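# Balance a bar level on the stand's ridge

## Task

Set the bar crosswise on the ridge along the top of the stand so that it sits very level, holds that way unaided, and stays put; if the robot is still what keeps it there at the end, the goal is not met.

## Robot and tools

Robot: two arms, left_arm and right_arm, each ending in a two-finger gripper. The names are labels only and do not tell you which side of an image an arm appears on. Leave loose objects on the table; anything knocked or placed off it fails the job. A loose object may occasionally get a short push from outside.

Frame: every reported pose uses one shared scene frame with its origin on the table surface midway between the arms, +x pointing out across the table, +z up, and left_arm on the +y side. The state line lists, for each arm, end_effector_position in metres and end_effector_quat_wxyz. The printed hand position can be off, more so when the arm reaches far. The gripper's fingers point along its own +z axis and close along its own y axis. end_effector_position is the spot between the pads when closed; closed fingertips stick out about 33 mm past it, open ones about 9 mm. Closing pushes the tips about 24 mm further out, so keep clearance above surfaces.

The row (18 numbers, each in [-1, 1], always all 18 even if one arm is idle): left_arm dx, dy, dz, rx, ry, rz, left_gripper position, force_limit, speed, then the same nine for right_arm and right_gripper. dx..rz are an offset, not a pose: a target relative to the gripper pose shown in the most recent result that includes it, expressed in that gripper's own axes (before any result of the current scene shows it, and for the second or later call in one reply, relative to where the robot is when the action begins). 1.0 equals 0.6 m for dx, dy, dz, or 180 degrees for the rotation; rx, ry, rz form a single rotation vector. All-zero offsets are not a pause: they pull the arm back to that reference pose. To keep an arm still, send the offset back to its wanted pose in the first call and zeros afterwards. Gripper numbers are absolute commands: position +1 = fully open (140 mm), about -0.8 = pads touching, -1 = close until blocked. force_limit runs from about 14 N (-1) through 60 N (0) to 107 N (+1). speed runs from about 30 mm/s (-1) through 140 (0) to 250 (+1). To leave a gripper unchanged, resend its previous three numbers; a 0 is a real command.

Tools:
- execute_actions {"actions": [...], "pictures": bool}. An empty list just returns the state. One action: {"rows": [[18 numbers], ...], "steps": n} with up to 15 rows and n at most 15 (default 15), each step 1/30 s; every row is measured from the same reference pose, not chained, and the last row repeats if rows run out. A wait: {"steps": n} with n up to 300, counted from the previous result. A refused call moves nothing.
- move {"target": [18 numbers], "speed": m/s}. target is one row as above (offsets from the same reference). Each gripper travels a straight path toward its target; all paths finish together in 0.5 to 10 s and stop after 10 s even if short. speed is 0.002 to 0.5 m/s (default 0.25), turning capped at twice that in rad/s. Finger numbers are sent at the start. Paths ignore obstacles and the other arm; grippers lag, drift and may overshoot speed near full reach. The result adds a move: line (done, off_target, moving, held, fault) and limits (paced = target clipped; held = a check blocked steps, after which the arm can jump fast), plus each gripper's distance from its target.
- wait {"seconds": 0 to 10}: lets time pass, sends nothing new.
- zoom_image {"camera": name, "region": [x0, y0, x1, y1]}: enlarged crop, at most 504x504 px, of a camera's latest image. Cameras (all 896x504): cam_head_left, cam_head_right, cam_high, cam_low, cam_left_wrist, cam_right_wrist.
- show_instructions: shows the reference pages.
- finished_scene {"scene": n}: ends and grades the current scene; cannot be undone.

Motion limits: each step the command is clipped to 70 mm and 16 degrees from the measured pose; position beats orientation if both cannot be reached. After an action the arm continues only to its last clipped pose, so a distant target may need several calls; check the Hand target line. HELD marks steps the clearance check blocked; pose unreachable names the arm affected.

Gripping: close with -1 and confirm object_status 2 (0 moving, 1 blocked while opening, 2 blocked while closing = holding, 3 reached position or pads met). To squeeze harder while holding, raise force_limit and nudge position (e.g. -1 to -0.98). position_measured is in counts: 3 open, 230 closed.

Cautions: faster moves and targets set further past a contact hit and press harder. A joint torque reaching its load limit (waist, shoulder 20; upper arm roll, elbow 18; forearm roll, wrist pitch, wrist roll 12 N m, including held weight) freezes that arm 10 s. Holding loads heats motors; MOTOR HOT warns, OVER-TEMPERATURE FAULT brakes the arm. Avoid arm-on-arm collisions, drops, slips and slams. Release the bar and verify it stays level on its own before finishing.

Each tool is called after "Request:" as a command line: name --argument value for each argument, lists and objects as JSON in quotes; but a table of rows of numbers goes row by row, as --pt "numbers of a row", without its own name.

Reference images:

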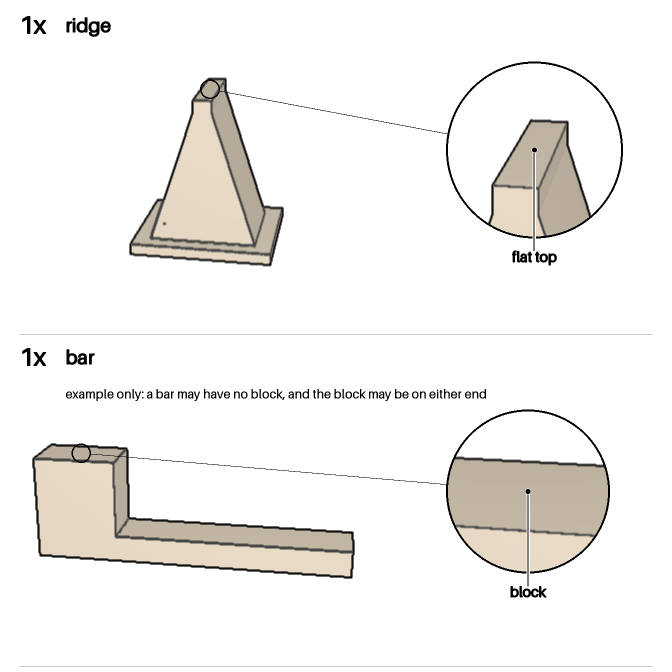

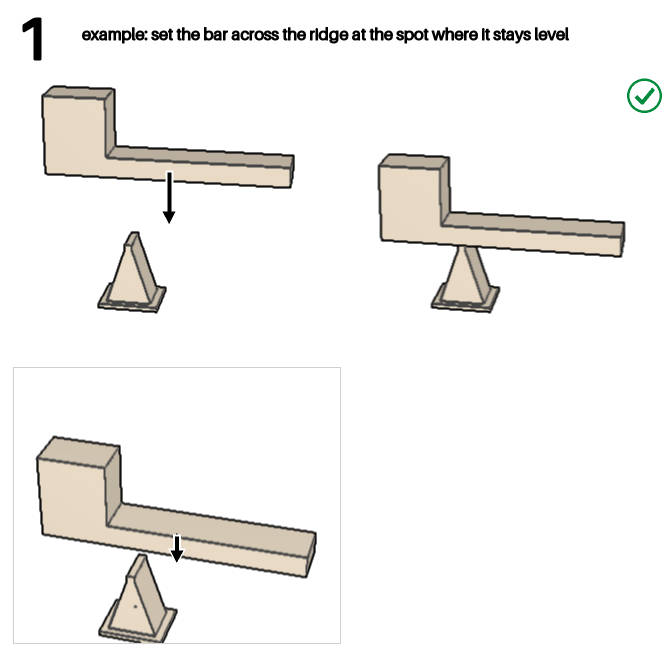

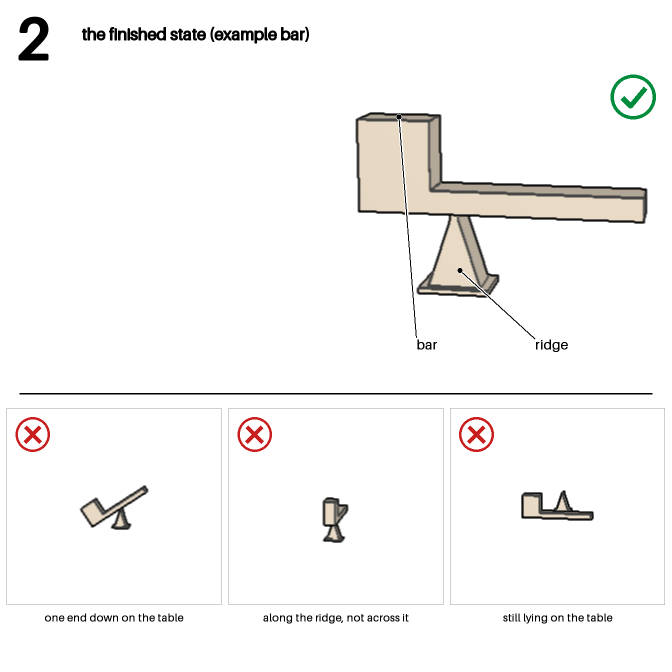

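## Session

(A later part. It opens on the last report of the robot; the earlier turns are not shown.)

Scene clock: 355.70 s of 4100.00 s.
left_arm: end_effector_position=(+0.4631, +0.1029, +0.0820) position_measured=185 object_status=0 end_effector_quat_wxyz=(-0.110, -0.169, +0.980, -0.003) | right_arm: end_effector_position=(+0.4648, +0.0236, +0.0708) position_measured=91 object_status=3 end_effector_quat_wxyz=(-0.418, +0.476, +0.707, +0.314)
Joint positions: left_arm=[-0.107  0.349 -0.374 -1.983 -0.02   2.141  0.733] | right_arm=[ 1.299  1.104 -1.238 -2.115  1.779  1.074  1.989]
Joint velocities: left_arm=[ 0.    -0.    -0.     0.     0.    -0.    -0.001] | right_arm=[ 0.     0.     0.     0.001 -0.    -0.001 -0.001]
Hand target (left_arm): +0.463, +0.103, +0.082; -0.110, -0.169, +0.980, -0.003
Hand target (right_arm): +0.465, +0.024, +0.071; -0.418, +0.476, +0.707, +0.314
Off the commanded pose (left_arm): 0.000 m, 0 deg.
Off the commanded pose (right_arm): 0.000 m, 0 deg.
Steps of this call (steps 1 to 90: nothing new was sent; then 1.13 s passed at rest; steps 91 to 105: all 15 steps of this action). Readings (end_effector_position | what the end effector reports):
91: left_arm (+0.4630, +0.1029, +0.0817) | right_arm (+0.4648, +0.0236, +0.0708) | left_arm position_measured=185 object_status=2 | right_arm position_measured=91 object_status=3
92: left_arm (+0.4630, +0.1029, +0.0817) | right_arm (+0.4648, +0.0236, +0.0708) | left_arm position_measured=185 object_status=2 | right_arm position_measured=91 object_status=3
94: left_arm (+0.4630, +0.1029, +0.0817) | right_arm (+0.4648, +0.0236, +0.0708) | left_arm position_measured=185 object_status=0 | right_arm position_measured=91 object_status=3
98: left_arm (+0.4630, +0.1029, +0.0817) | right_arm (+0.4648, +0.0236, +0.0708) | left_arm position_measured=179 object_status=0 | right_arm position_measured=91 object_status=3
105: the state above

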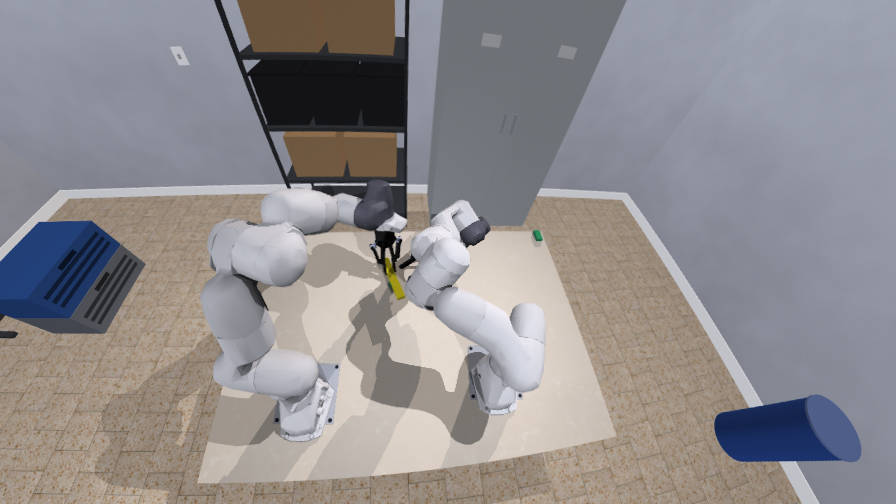

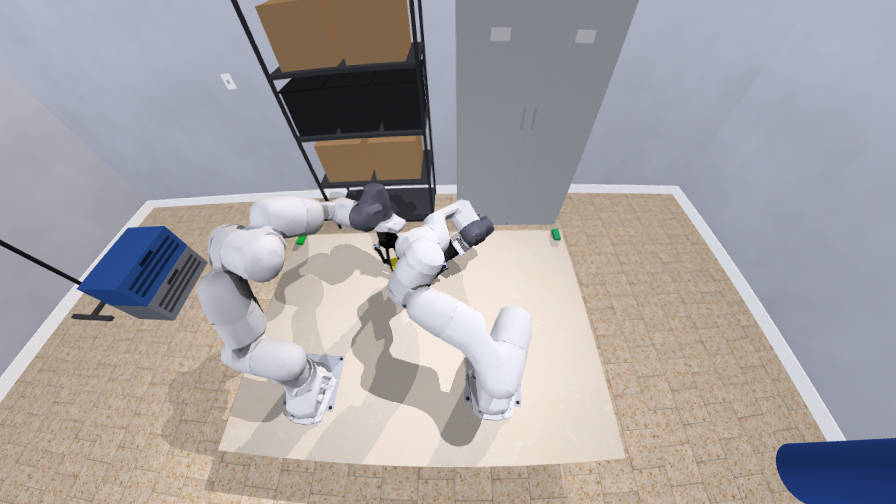

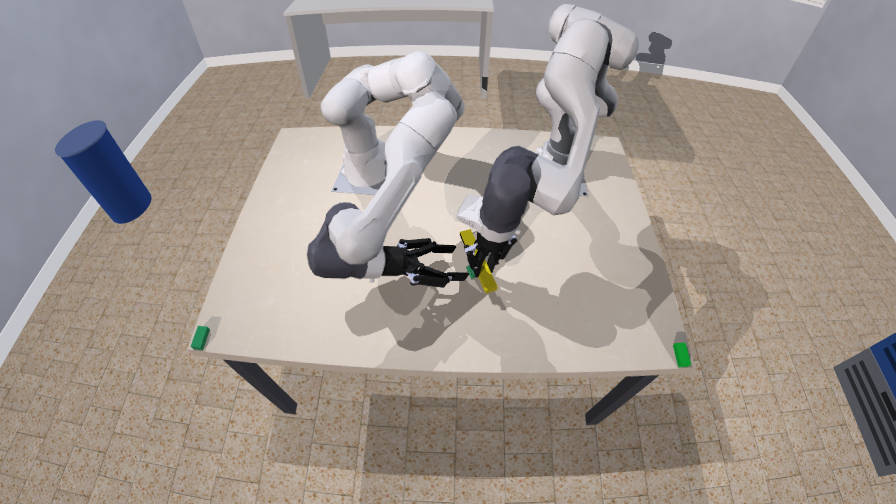

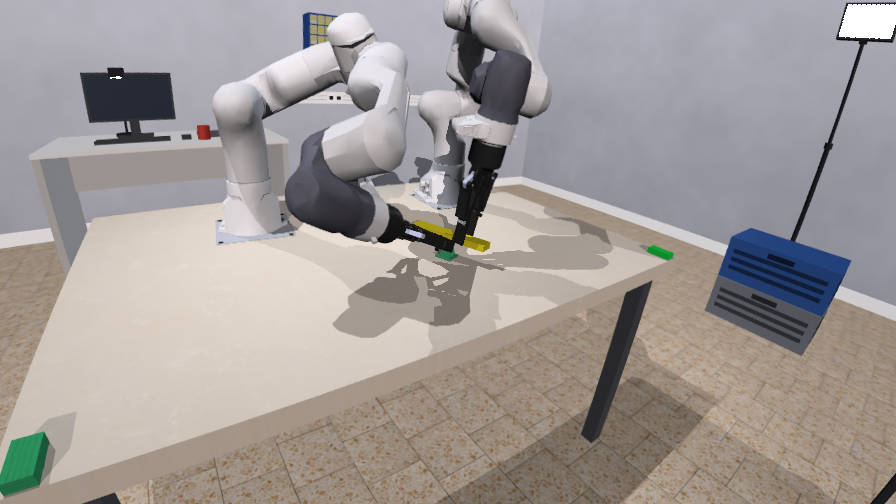

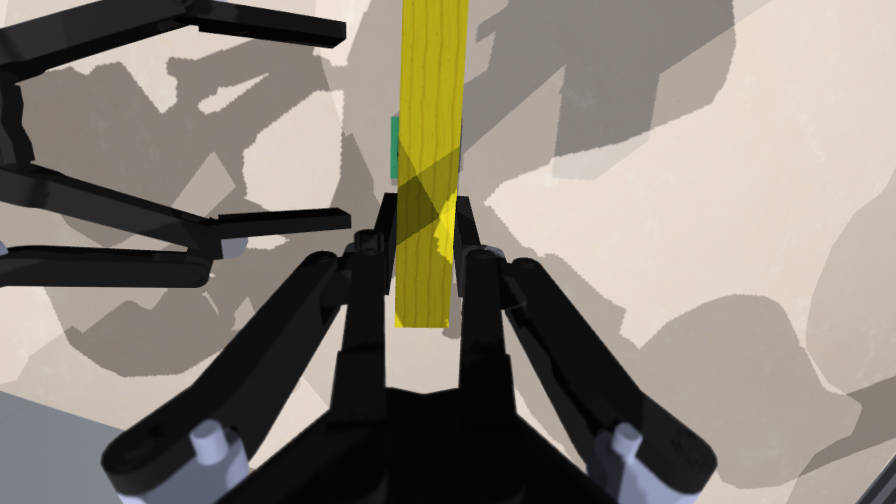

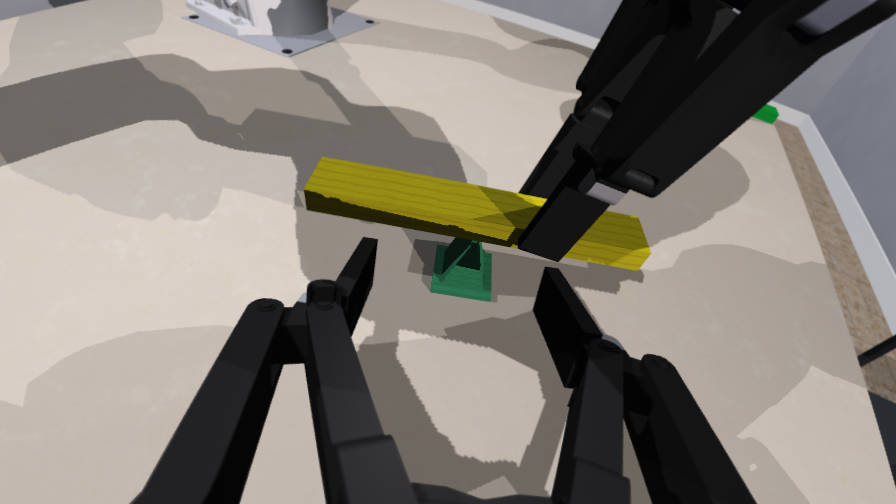

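Stable. Longer release.

Request:
execute_actions --actions '[{"rows":[[0,0,0,0,0,0,-0.2,0,-0.6,0,0,0,0,0,0,0.3,0,0]],"steps":15}]'

Request:
move --target '[0,0,-0.12,0,0,0,-0.2,0,-0.6,0,0,-0.1,0,0,0,0.3,0,0]' --speed 0.06

Request:
wait --seconds 3

Scene clock: 359.47 s of 4100.00 s.
left_arm: end_effector_position=(+0.4631, +0.1029, +0.0820) position_measured=154 object_status=3 end_effector_quat_wxyz=(-0.110, -0.169, +0.980, -0.003) | right_arm: end_effector_position=(+0.4648, +0.0236, +0.0708) position_measured=91 object_status=3 end_effector_quat_wxyz=(-0.418, +0.476, +0.707, +0.314)
Joint positions: left_arm=[-0.107  0.349 -0.374 -1.983 -0.02   2.141  0.733] | right_arm=[ 1.299  1.104 -1.238 -2.115  1.779  1.074  1.989]
Joint velocities: left_arm=[-0.002 -0.001 -0.     0.    -0.001  0.001 -0.001] | right_arm=[ 0.002 -0.001  0.001  0.    -0.001 -0.    -0.002]
Hand target (left_arm): +0.463, +0.103, +0.082; -0.110, -0.169, +0.980, -0.003
Hand target (right_arm): +0.465, +0.024, +0.071; -0.418, +0.476, +0.707, +0.314
Off the commanded pose (left_arm): 0.000 m, 0 deg.
Off the commanded pose (right_arm): 0.000 m, 0 deg.
Steps of this call (steps 1 to 90: nothing new was sent; then 0.27 s passed at rest; steps 91 to 105: all 15 steps of this action). Readings (end_effector_position | what the end effector reports):
91: left_arm (+0.4631, +0.1029, +0.0820) | right_arm (+0.4648, +0.0236, +0.0708) | left_arm position_measured=185 object_status=0 | right_arm position_measured=91 object_status=3
92: left_arm (+0.4631, +0.1029, +0.0820) | right_arm (+0.4648, +0.0236, +0.0708) | left_arm position_measured=185 object_status=0 | right_arm position_measured=91 object_status=3
94: left_arm (+0.4631, +0.1029, +0.0820) | right_arm (+0.4648, +0.0236, +0.0708) | left_arm position_measured=174 object_status=0 | right_arm position_measured=91 object_status=3
98: left_arm (+0.4631, +0.1029, +0.0820) | right_arm (+0.4648, +0.0236, +0.0708) | left_arm position_measured=158 object_status=0 | right_arm position_measured=91 object_status=3
105: the state above

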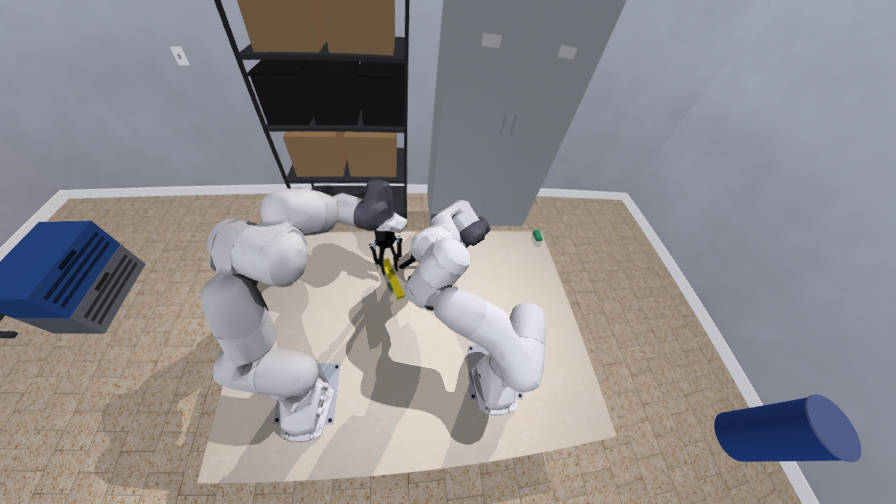

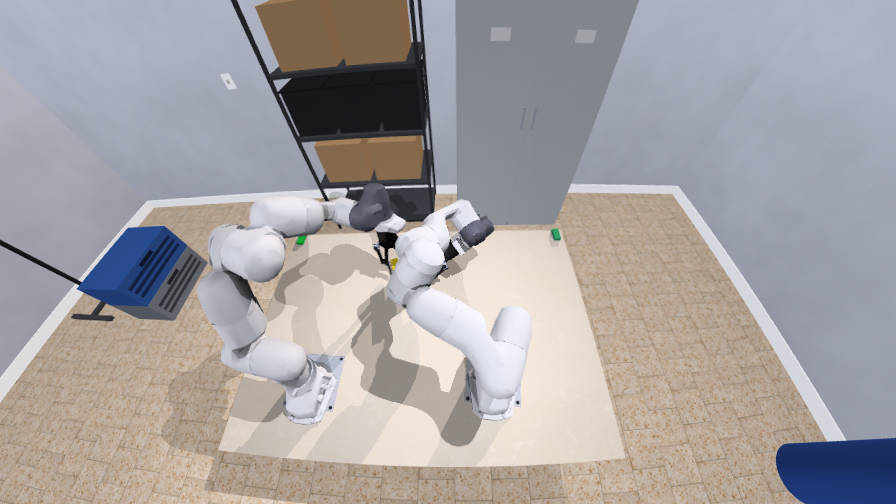

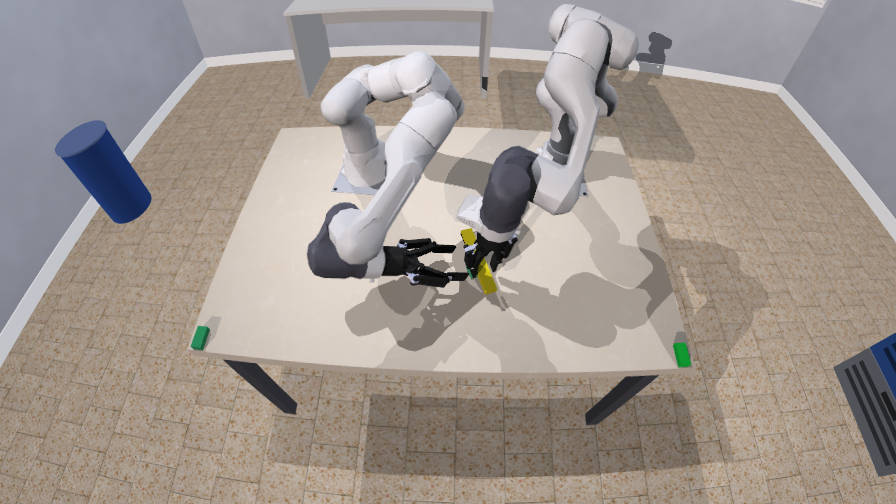

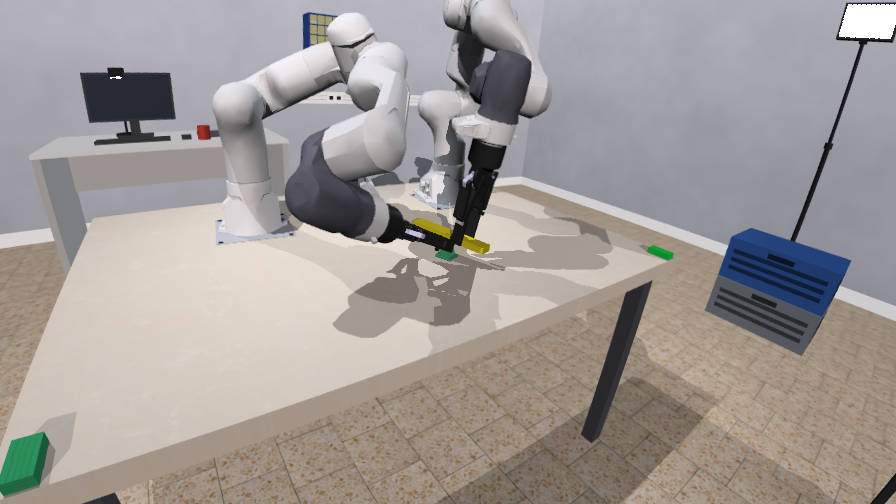

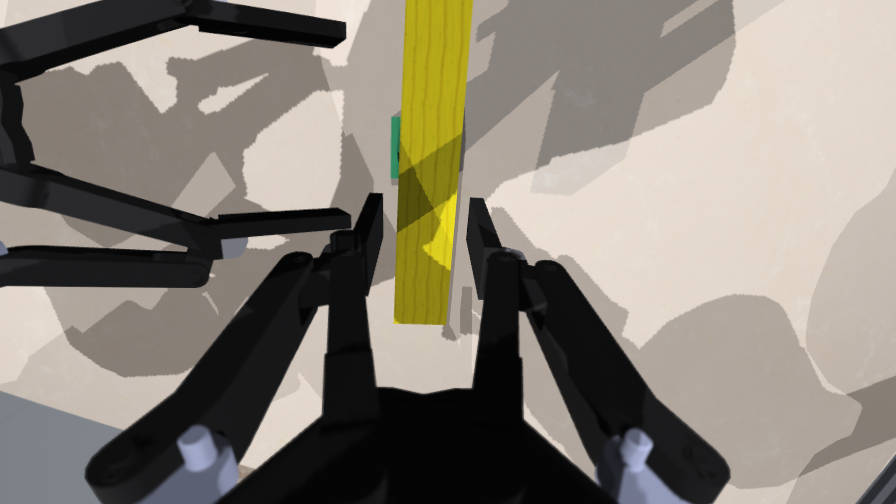

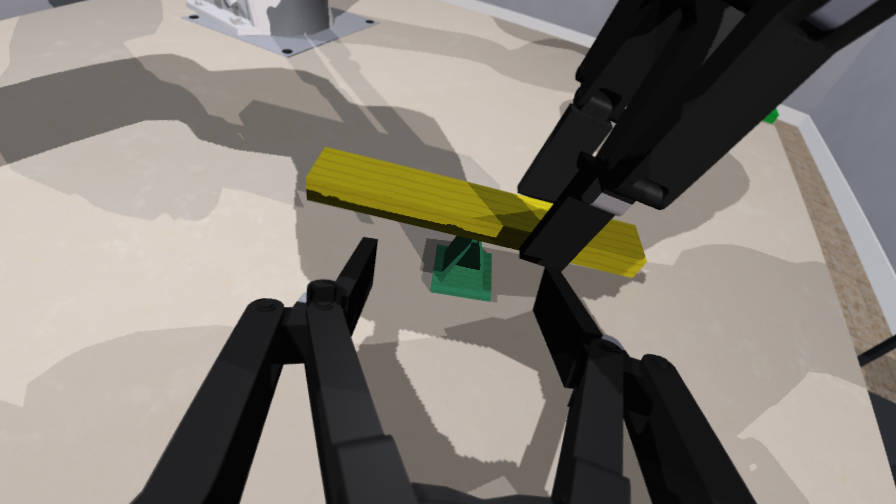

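Scene clock: 361.37 s of 4100.00 s.
left_arm: end_effector_position=(+0.4786, +0.1065, +0.1522) position_measured=154 object_status=3 end_effector_quat_wxyz=(-0.108, -0.170, +0.980, -0.002) | right_arm: end_effector_position=(+0.4835, -0.0281, +0.0953) position_measured=91 object_status=3 end_effector_quat_wxyz=(-0.417, +0.479, +0.707, +0.311)
Joint positions: left_arm=[-0.092  0.283 -0.378 -1.876 -0.037  1.974  0.744] | right_arm=[ 1.193  1.104 -1.288 -2.06   1.69   1.005  1.967]
Joint velocities: left_arm=[-0.     0.    -0.001 -0.001 -0.001 -0.011  0.003] | right_arm=[ 0.001 -0.    -0.001 -0.    -0.001 -0.004 -0.006]
Hand target (left_arm): +0.477, +0.106, +0.153; -0.110, -0.168, +0.980, -0.003
Hand target (right_arm): +0.483, -0.028, +0.097; -0.417, +0.476, +0.708, +0.312
Off the commanded pose (left_arm): 0.001 m, 0 deg.
Off the commanded pose (right_arm): 0.003 m, 0 deg.
move: done

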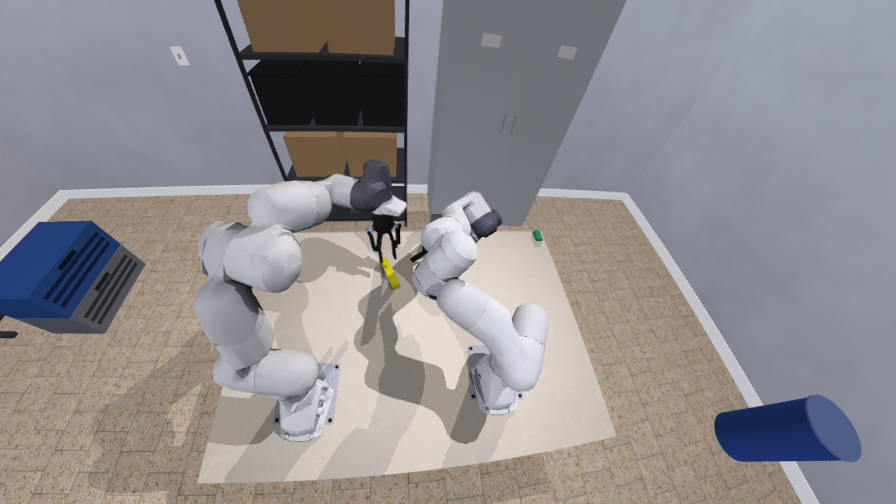

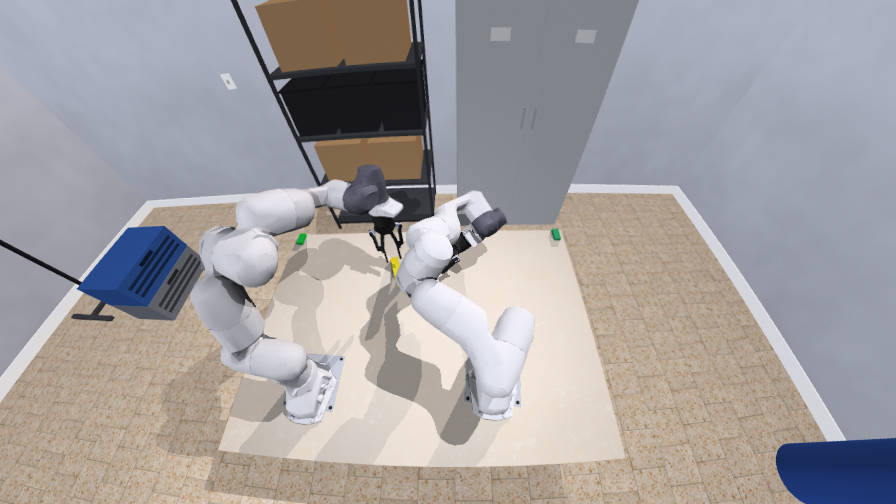

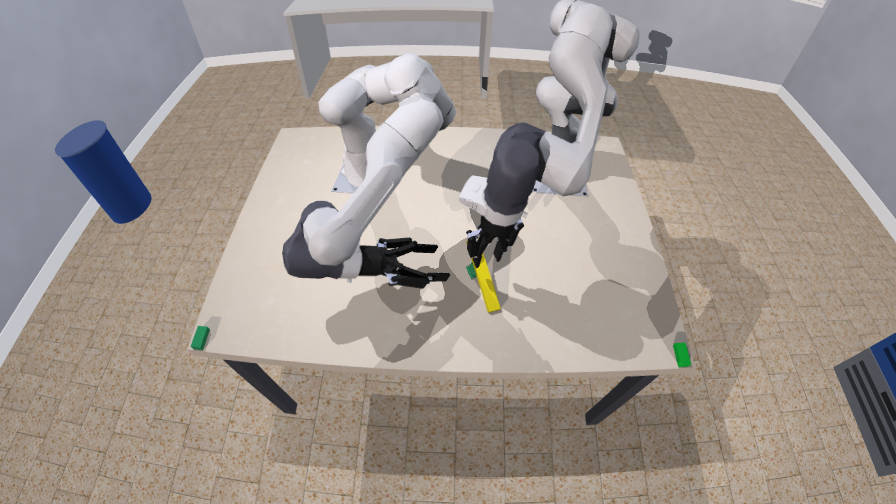

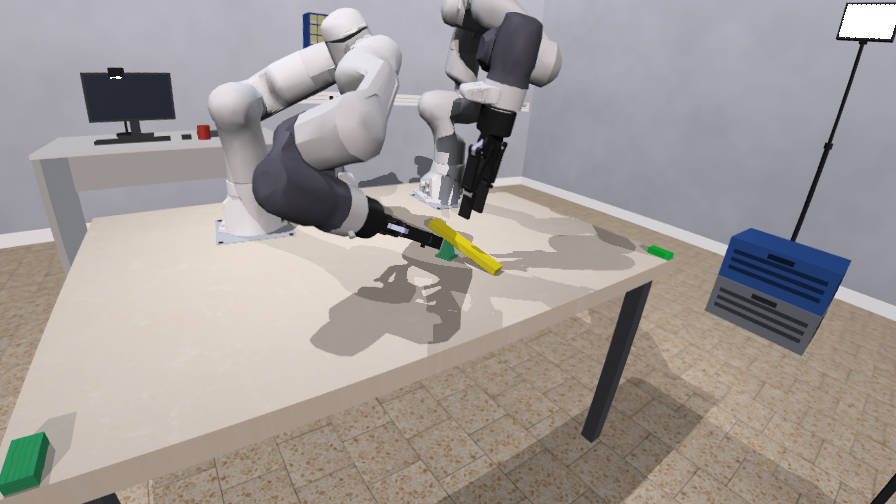

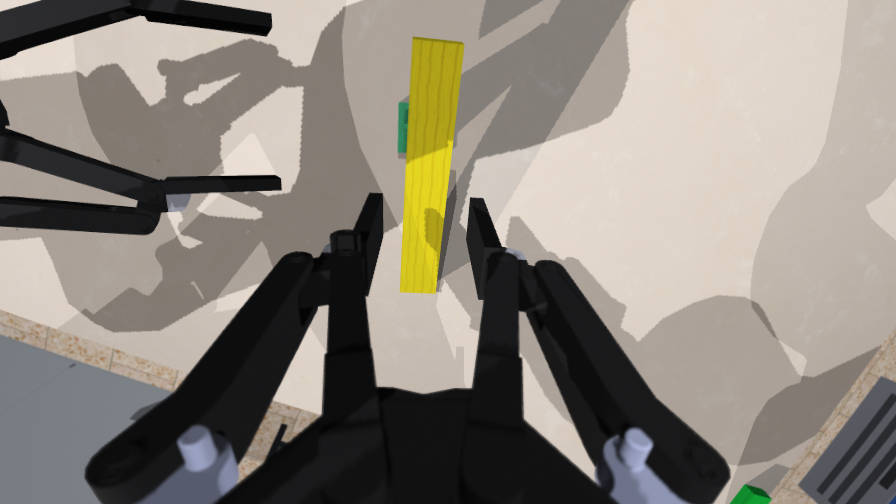

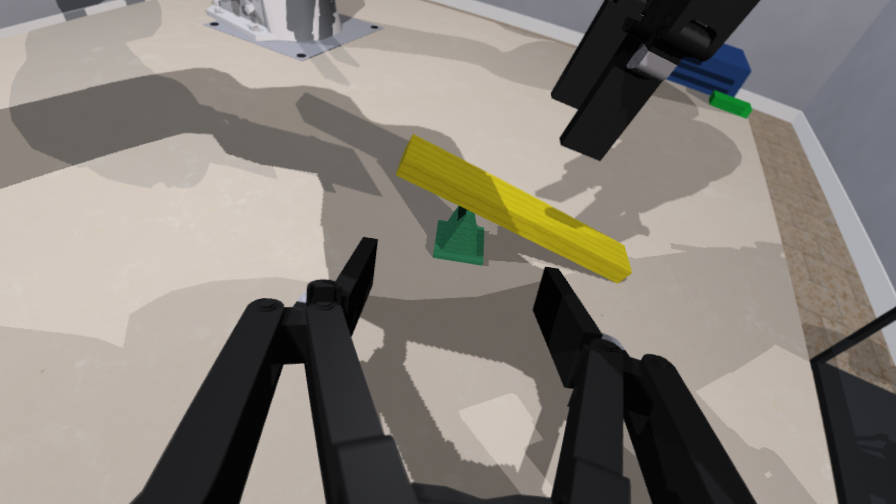

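Scene clock: 364.37 s of 4100.00 s.
left_arm: end_effector_position=(+0.4781, +0.1067, +0.1522) position_measured=154 object_status=3 end_effector_quat_wxyz=(-0.108, -0.169, +0.980, -0.002) | right_arm: end_effector_position=(+0.4833, -0.0279, +0.0955) position_measured=91 object_status=3 end_effector_quat_wxyz=(-0.417, +0.478, +0.707, +0.312)
Joint positions: left_arm=[-0.092  0.283 -0.378 -1.876 -0.037  1.972  0.745] | right_arm=[ 1.193  1.104 -1.288 -2.06   1.69   1.004  1.966]
Joint velocities: left_arm=[-0.002  0.001 -0.001  0.001 -0.002 -0.     0.002] | right_arm=[ 0.001 -0.001 -0.001 -0.    -0.001 -0.001 -0.   ]
Hand target (left_arm): +0.477, +0.106, +0.153; -0.110, -0.168, +0.980, -0.003
Hand target (right_arm): +0.483, -0.028, +0.097; -0.417, +0.476, +0.708, +0.312
Off the commanded pose (left_arm): 0.001 m, 0 deg.
Off the commanded pose (right_arm): 0.003 m, 0 deg.
Steps of this call (steps 1 to 90: nothing new was sent). Readings (end_effector_position | what the end effector reports):
1: left_arm (+0.4785, +0.1065, +0.1522) | right_arm (+0.4835, -0.0281, +0.0953) | left_arm position_measured=154 object_status=3 | right_arm position_measured=91 object_status=3
2: left_arm (+0.4784, +0.1066, +0.1522) | right_arm (+0.4835, -0.0281, +0.0953) | left_arm position_measured=154 object_status=3 | right_arm position_measured=91 object_status=3
4: left_arm (+0.4783, +0.1066, +0.1522) | right_arm (+0.4834, -0.0280, +0.0954) | left_arm position_measured=154 object_status=3 | right_arm position_measured=91 object_status=3
8: left_arm (+0.4782, +0.1067, +0.1522) | right_arm (+0.4834, -0.0280, +0.0954) | left_arm position_measured=154 object_status=3 | right_arm position_measured=91 object_status=3
90: the state above

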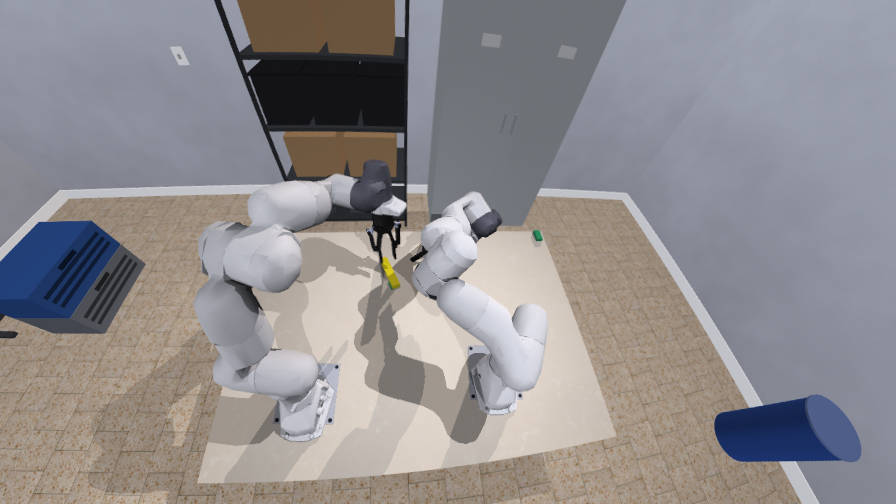

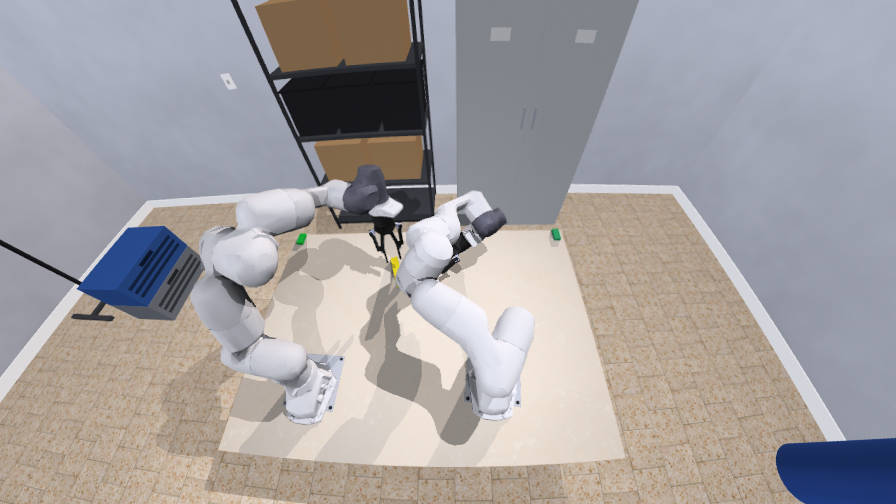

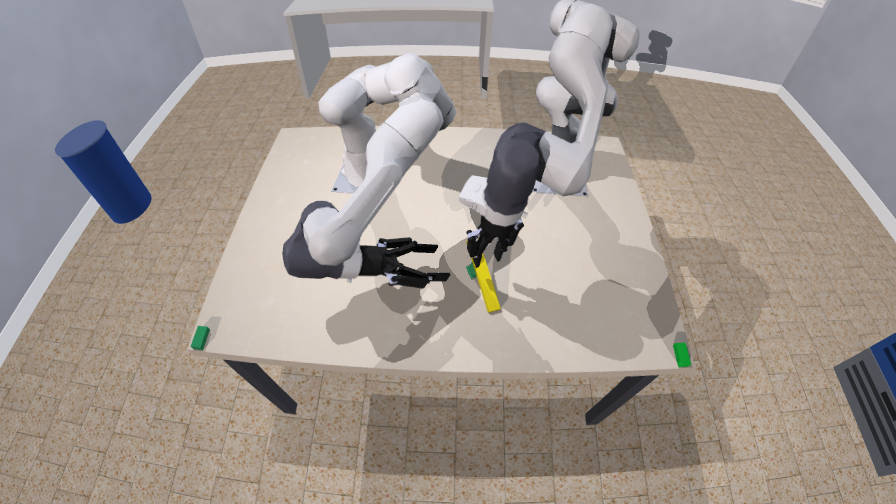

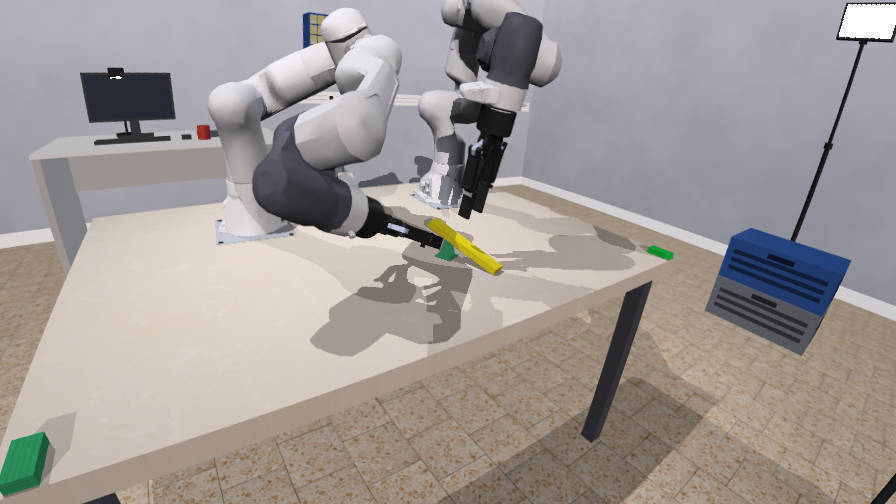

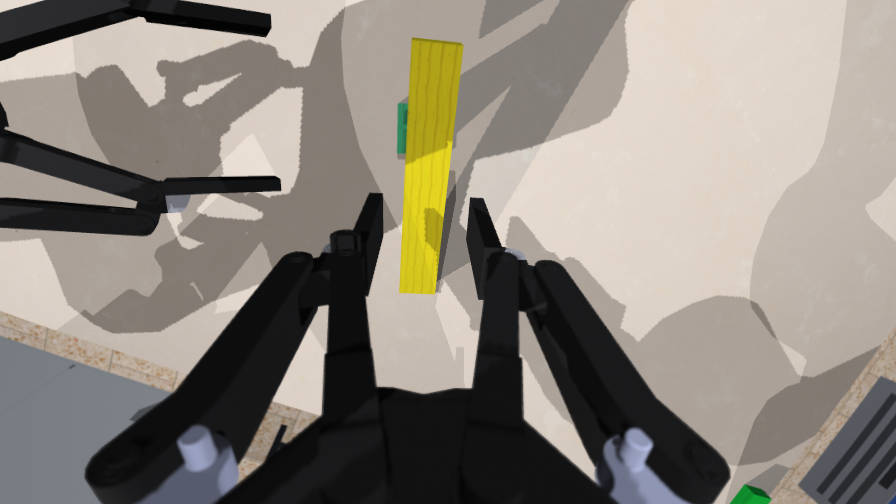

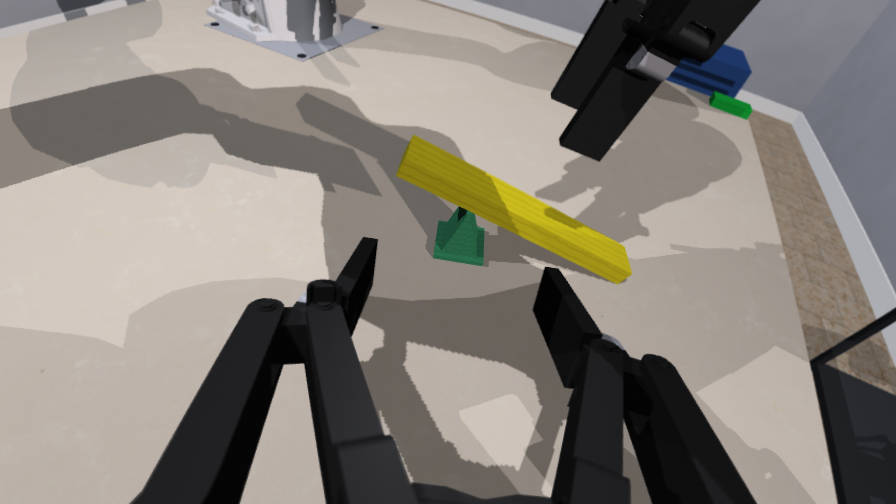

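Request:
move --target '[-0.029,0.002,0.159,0,0.047,0,-0.2,0,-0.3,0,0,0.1,0,0,0,0.3,0,0]' --speed 0.05

Scene clock: 373.10 s of 4100.00 s.
left_arm: end_effector_position=(+0.4734, +0.1118, +0.0546) position_measured=154 object_status=3 end_effector_quat_wxyz=(-0.181, -0.171, +0.968, -0.012) | right_arm: end_effector_position=(+0.4647, +0.0237, +0.0711) position_measured=91 object_status=3 end_effector_quat_wxyz=(-0.419, +0.475, +0.708, +0.314)
Joint positions: left_arm=[-0.052  0.512 -0.379 -1.828 -0.052  2.023  0.8  ] | right_arm=[ 1.298  1.104 -1.237 -2.114  1.778  1.073  1.988]
Joint velocities: left_arm=[ 0.004  0.001 -0.009  0.008 -0.     0.005  0.012] | right_arm=[-0.001 -0.001 -0.001 -0.002  0.005  0.009  0.007]
Hand target (left_arm): +0.475, +0.110, +0.055; -0.180, -0.169, +0.969, -0.015
Hand target (right_arm): +0.465, +0.024, +0.069; -0.418, +0.478, +0.706, +0.313
Off the commanded pose (left_arm): 0.002 m, 0 deg.
Off the commanded pose (right_arm): 0.003 m, 1 deg.
After step 90, 3.50 s passed at rest.
move: done

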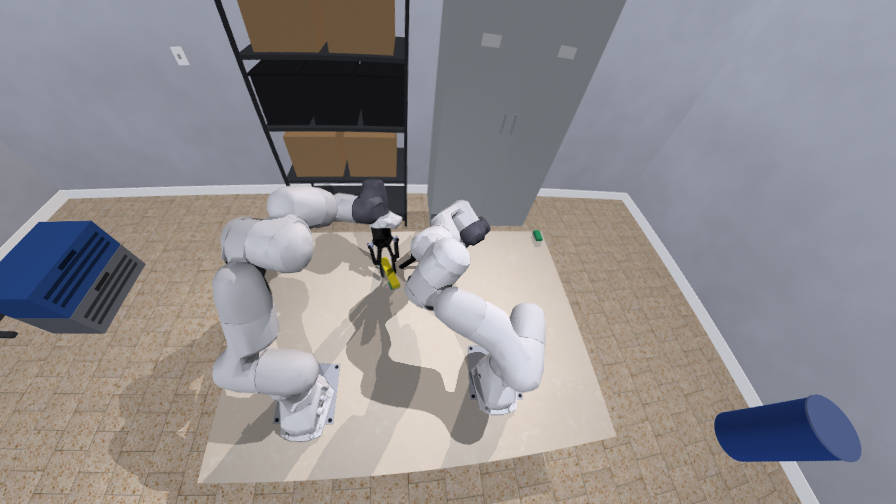

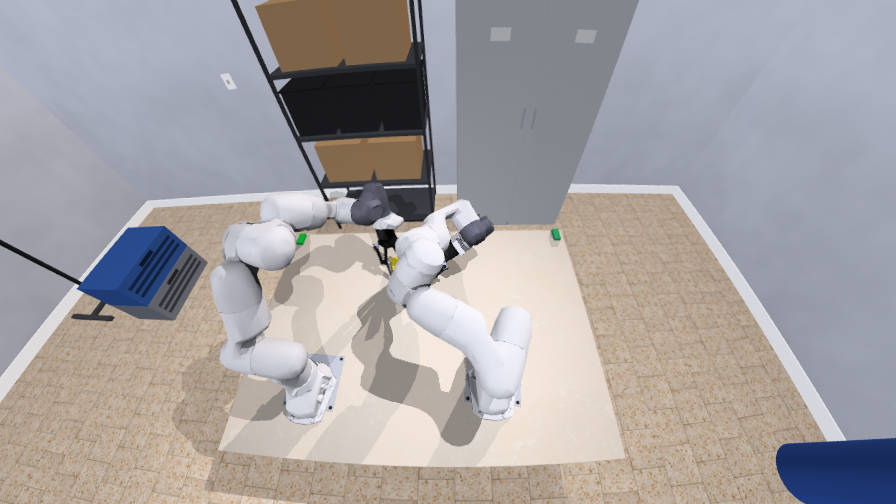

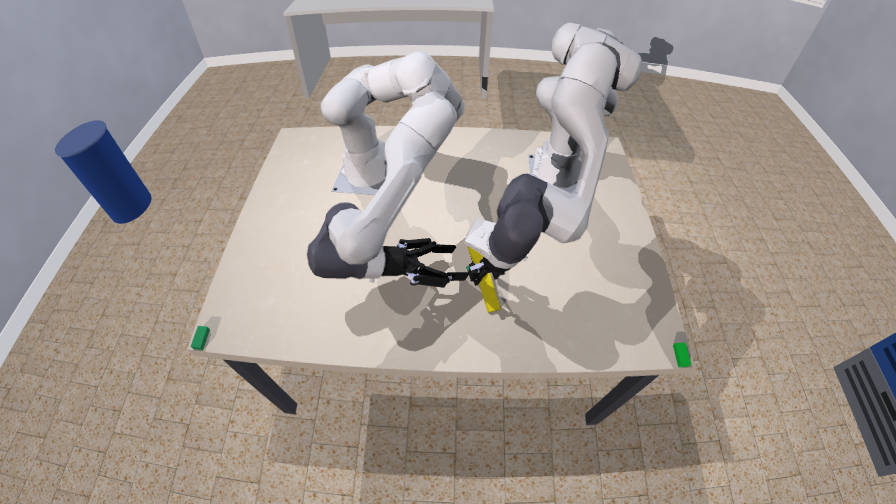

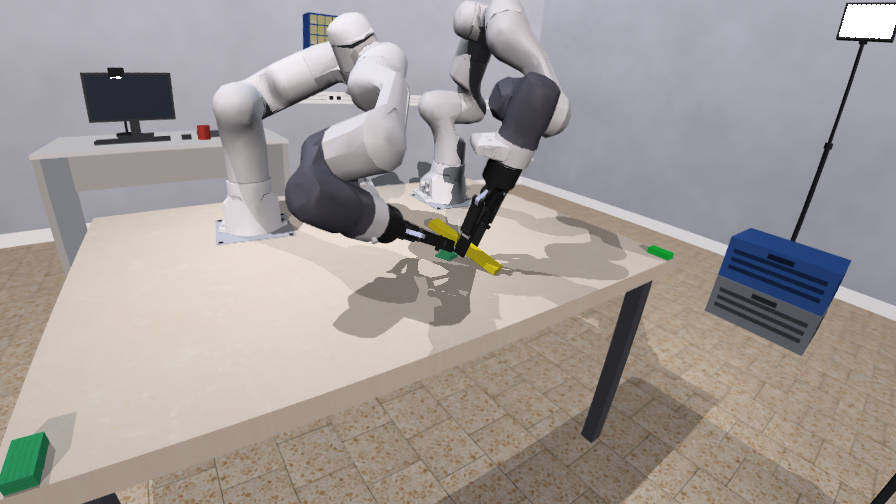

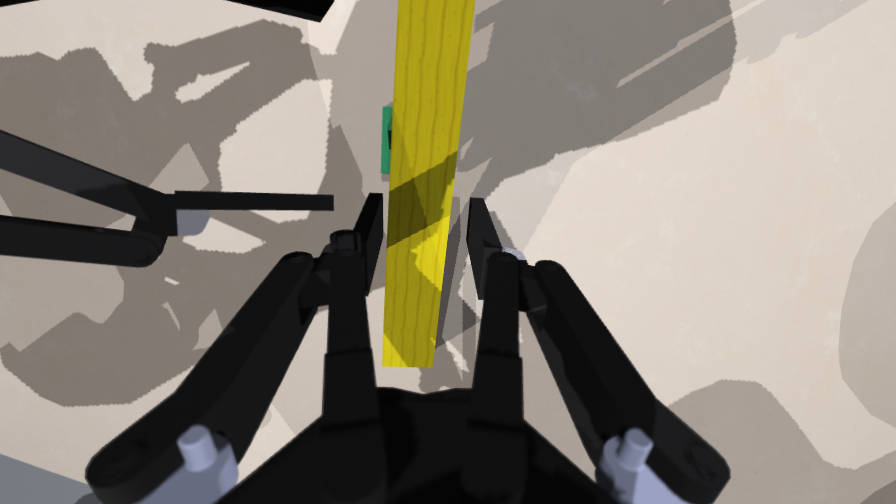

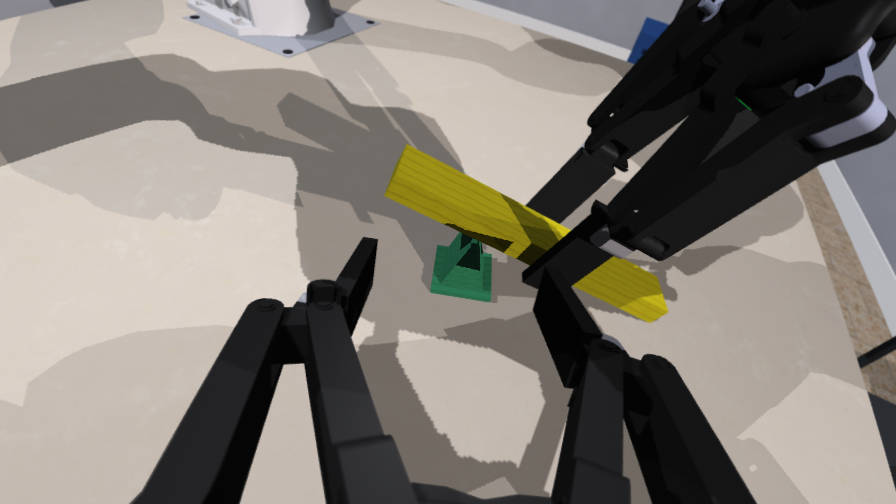

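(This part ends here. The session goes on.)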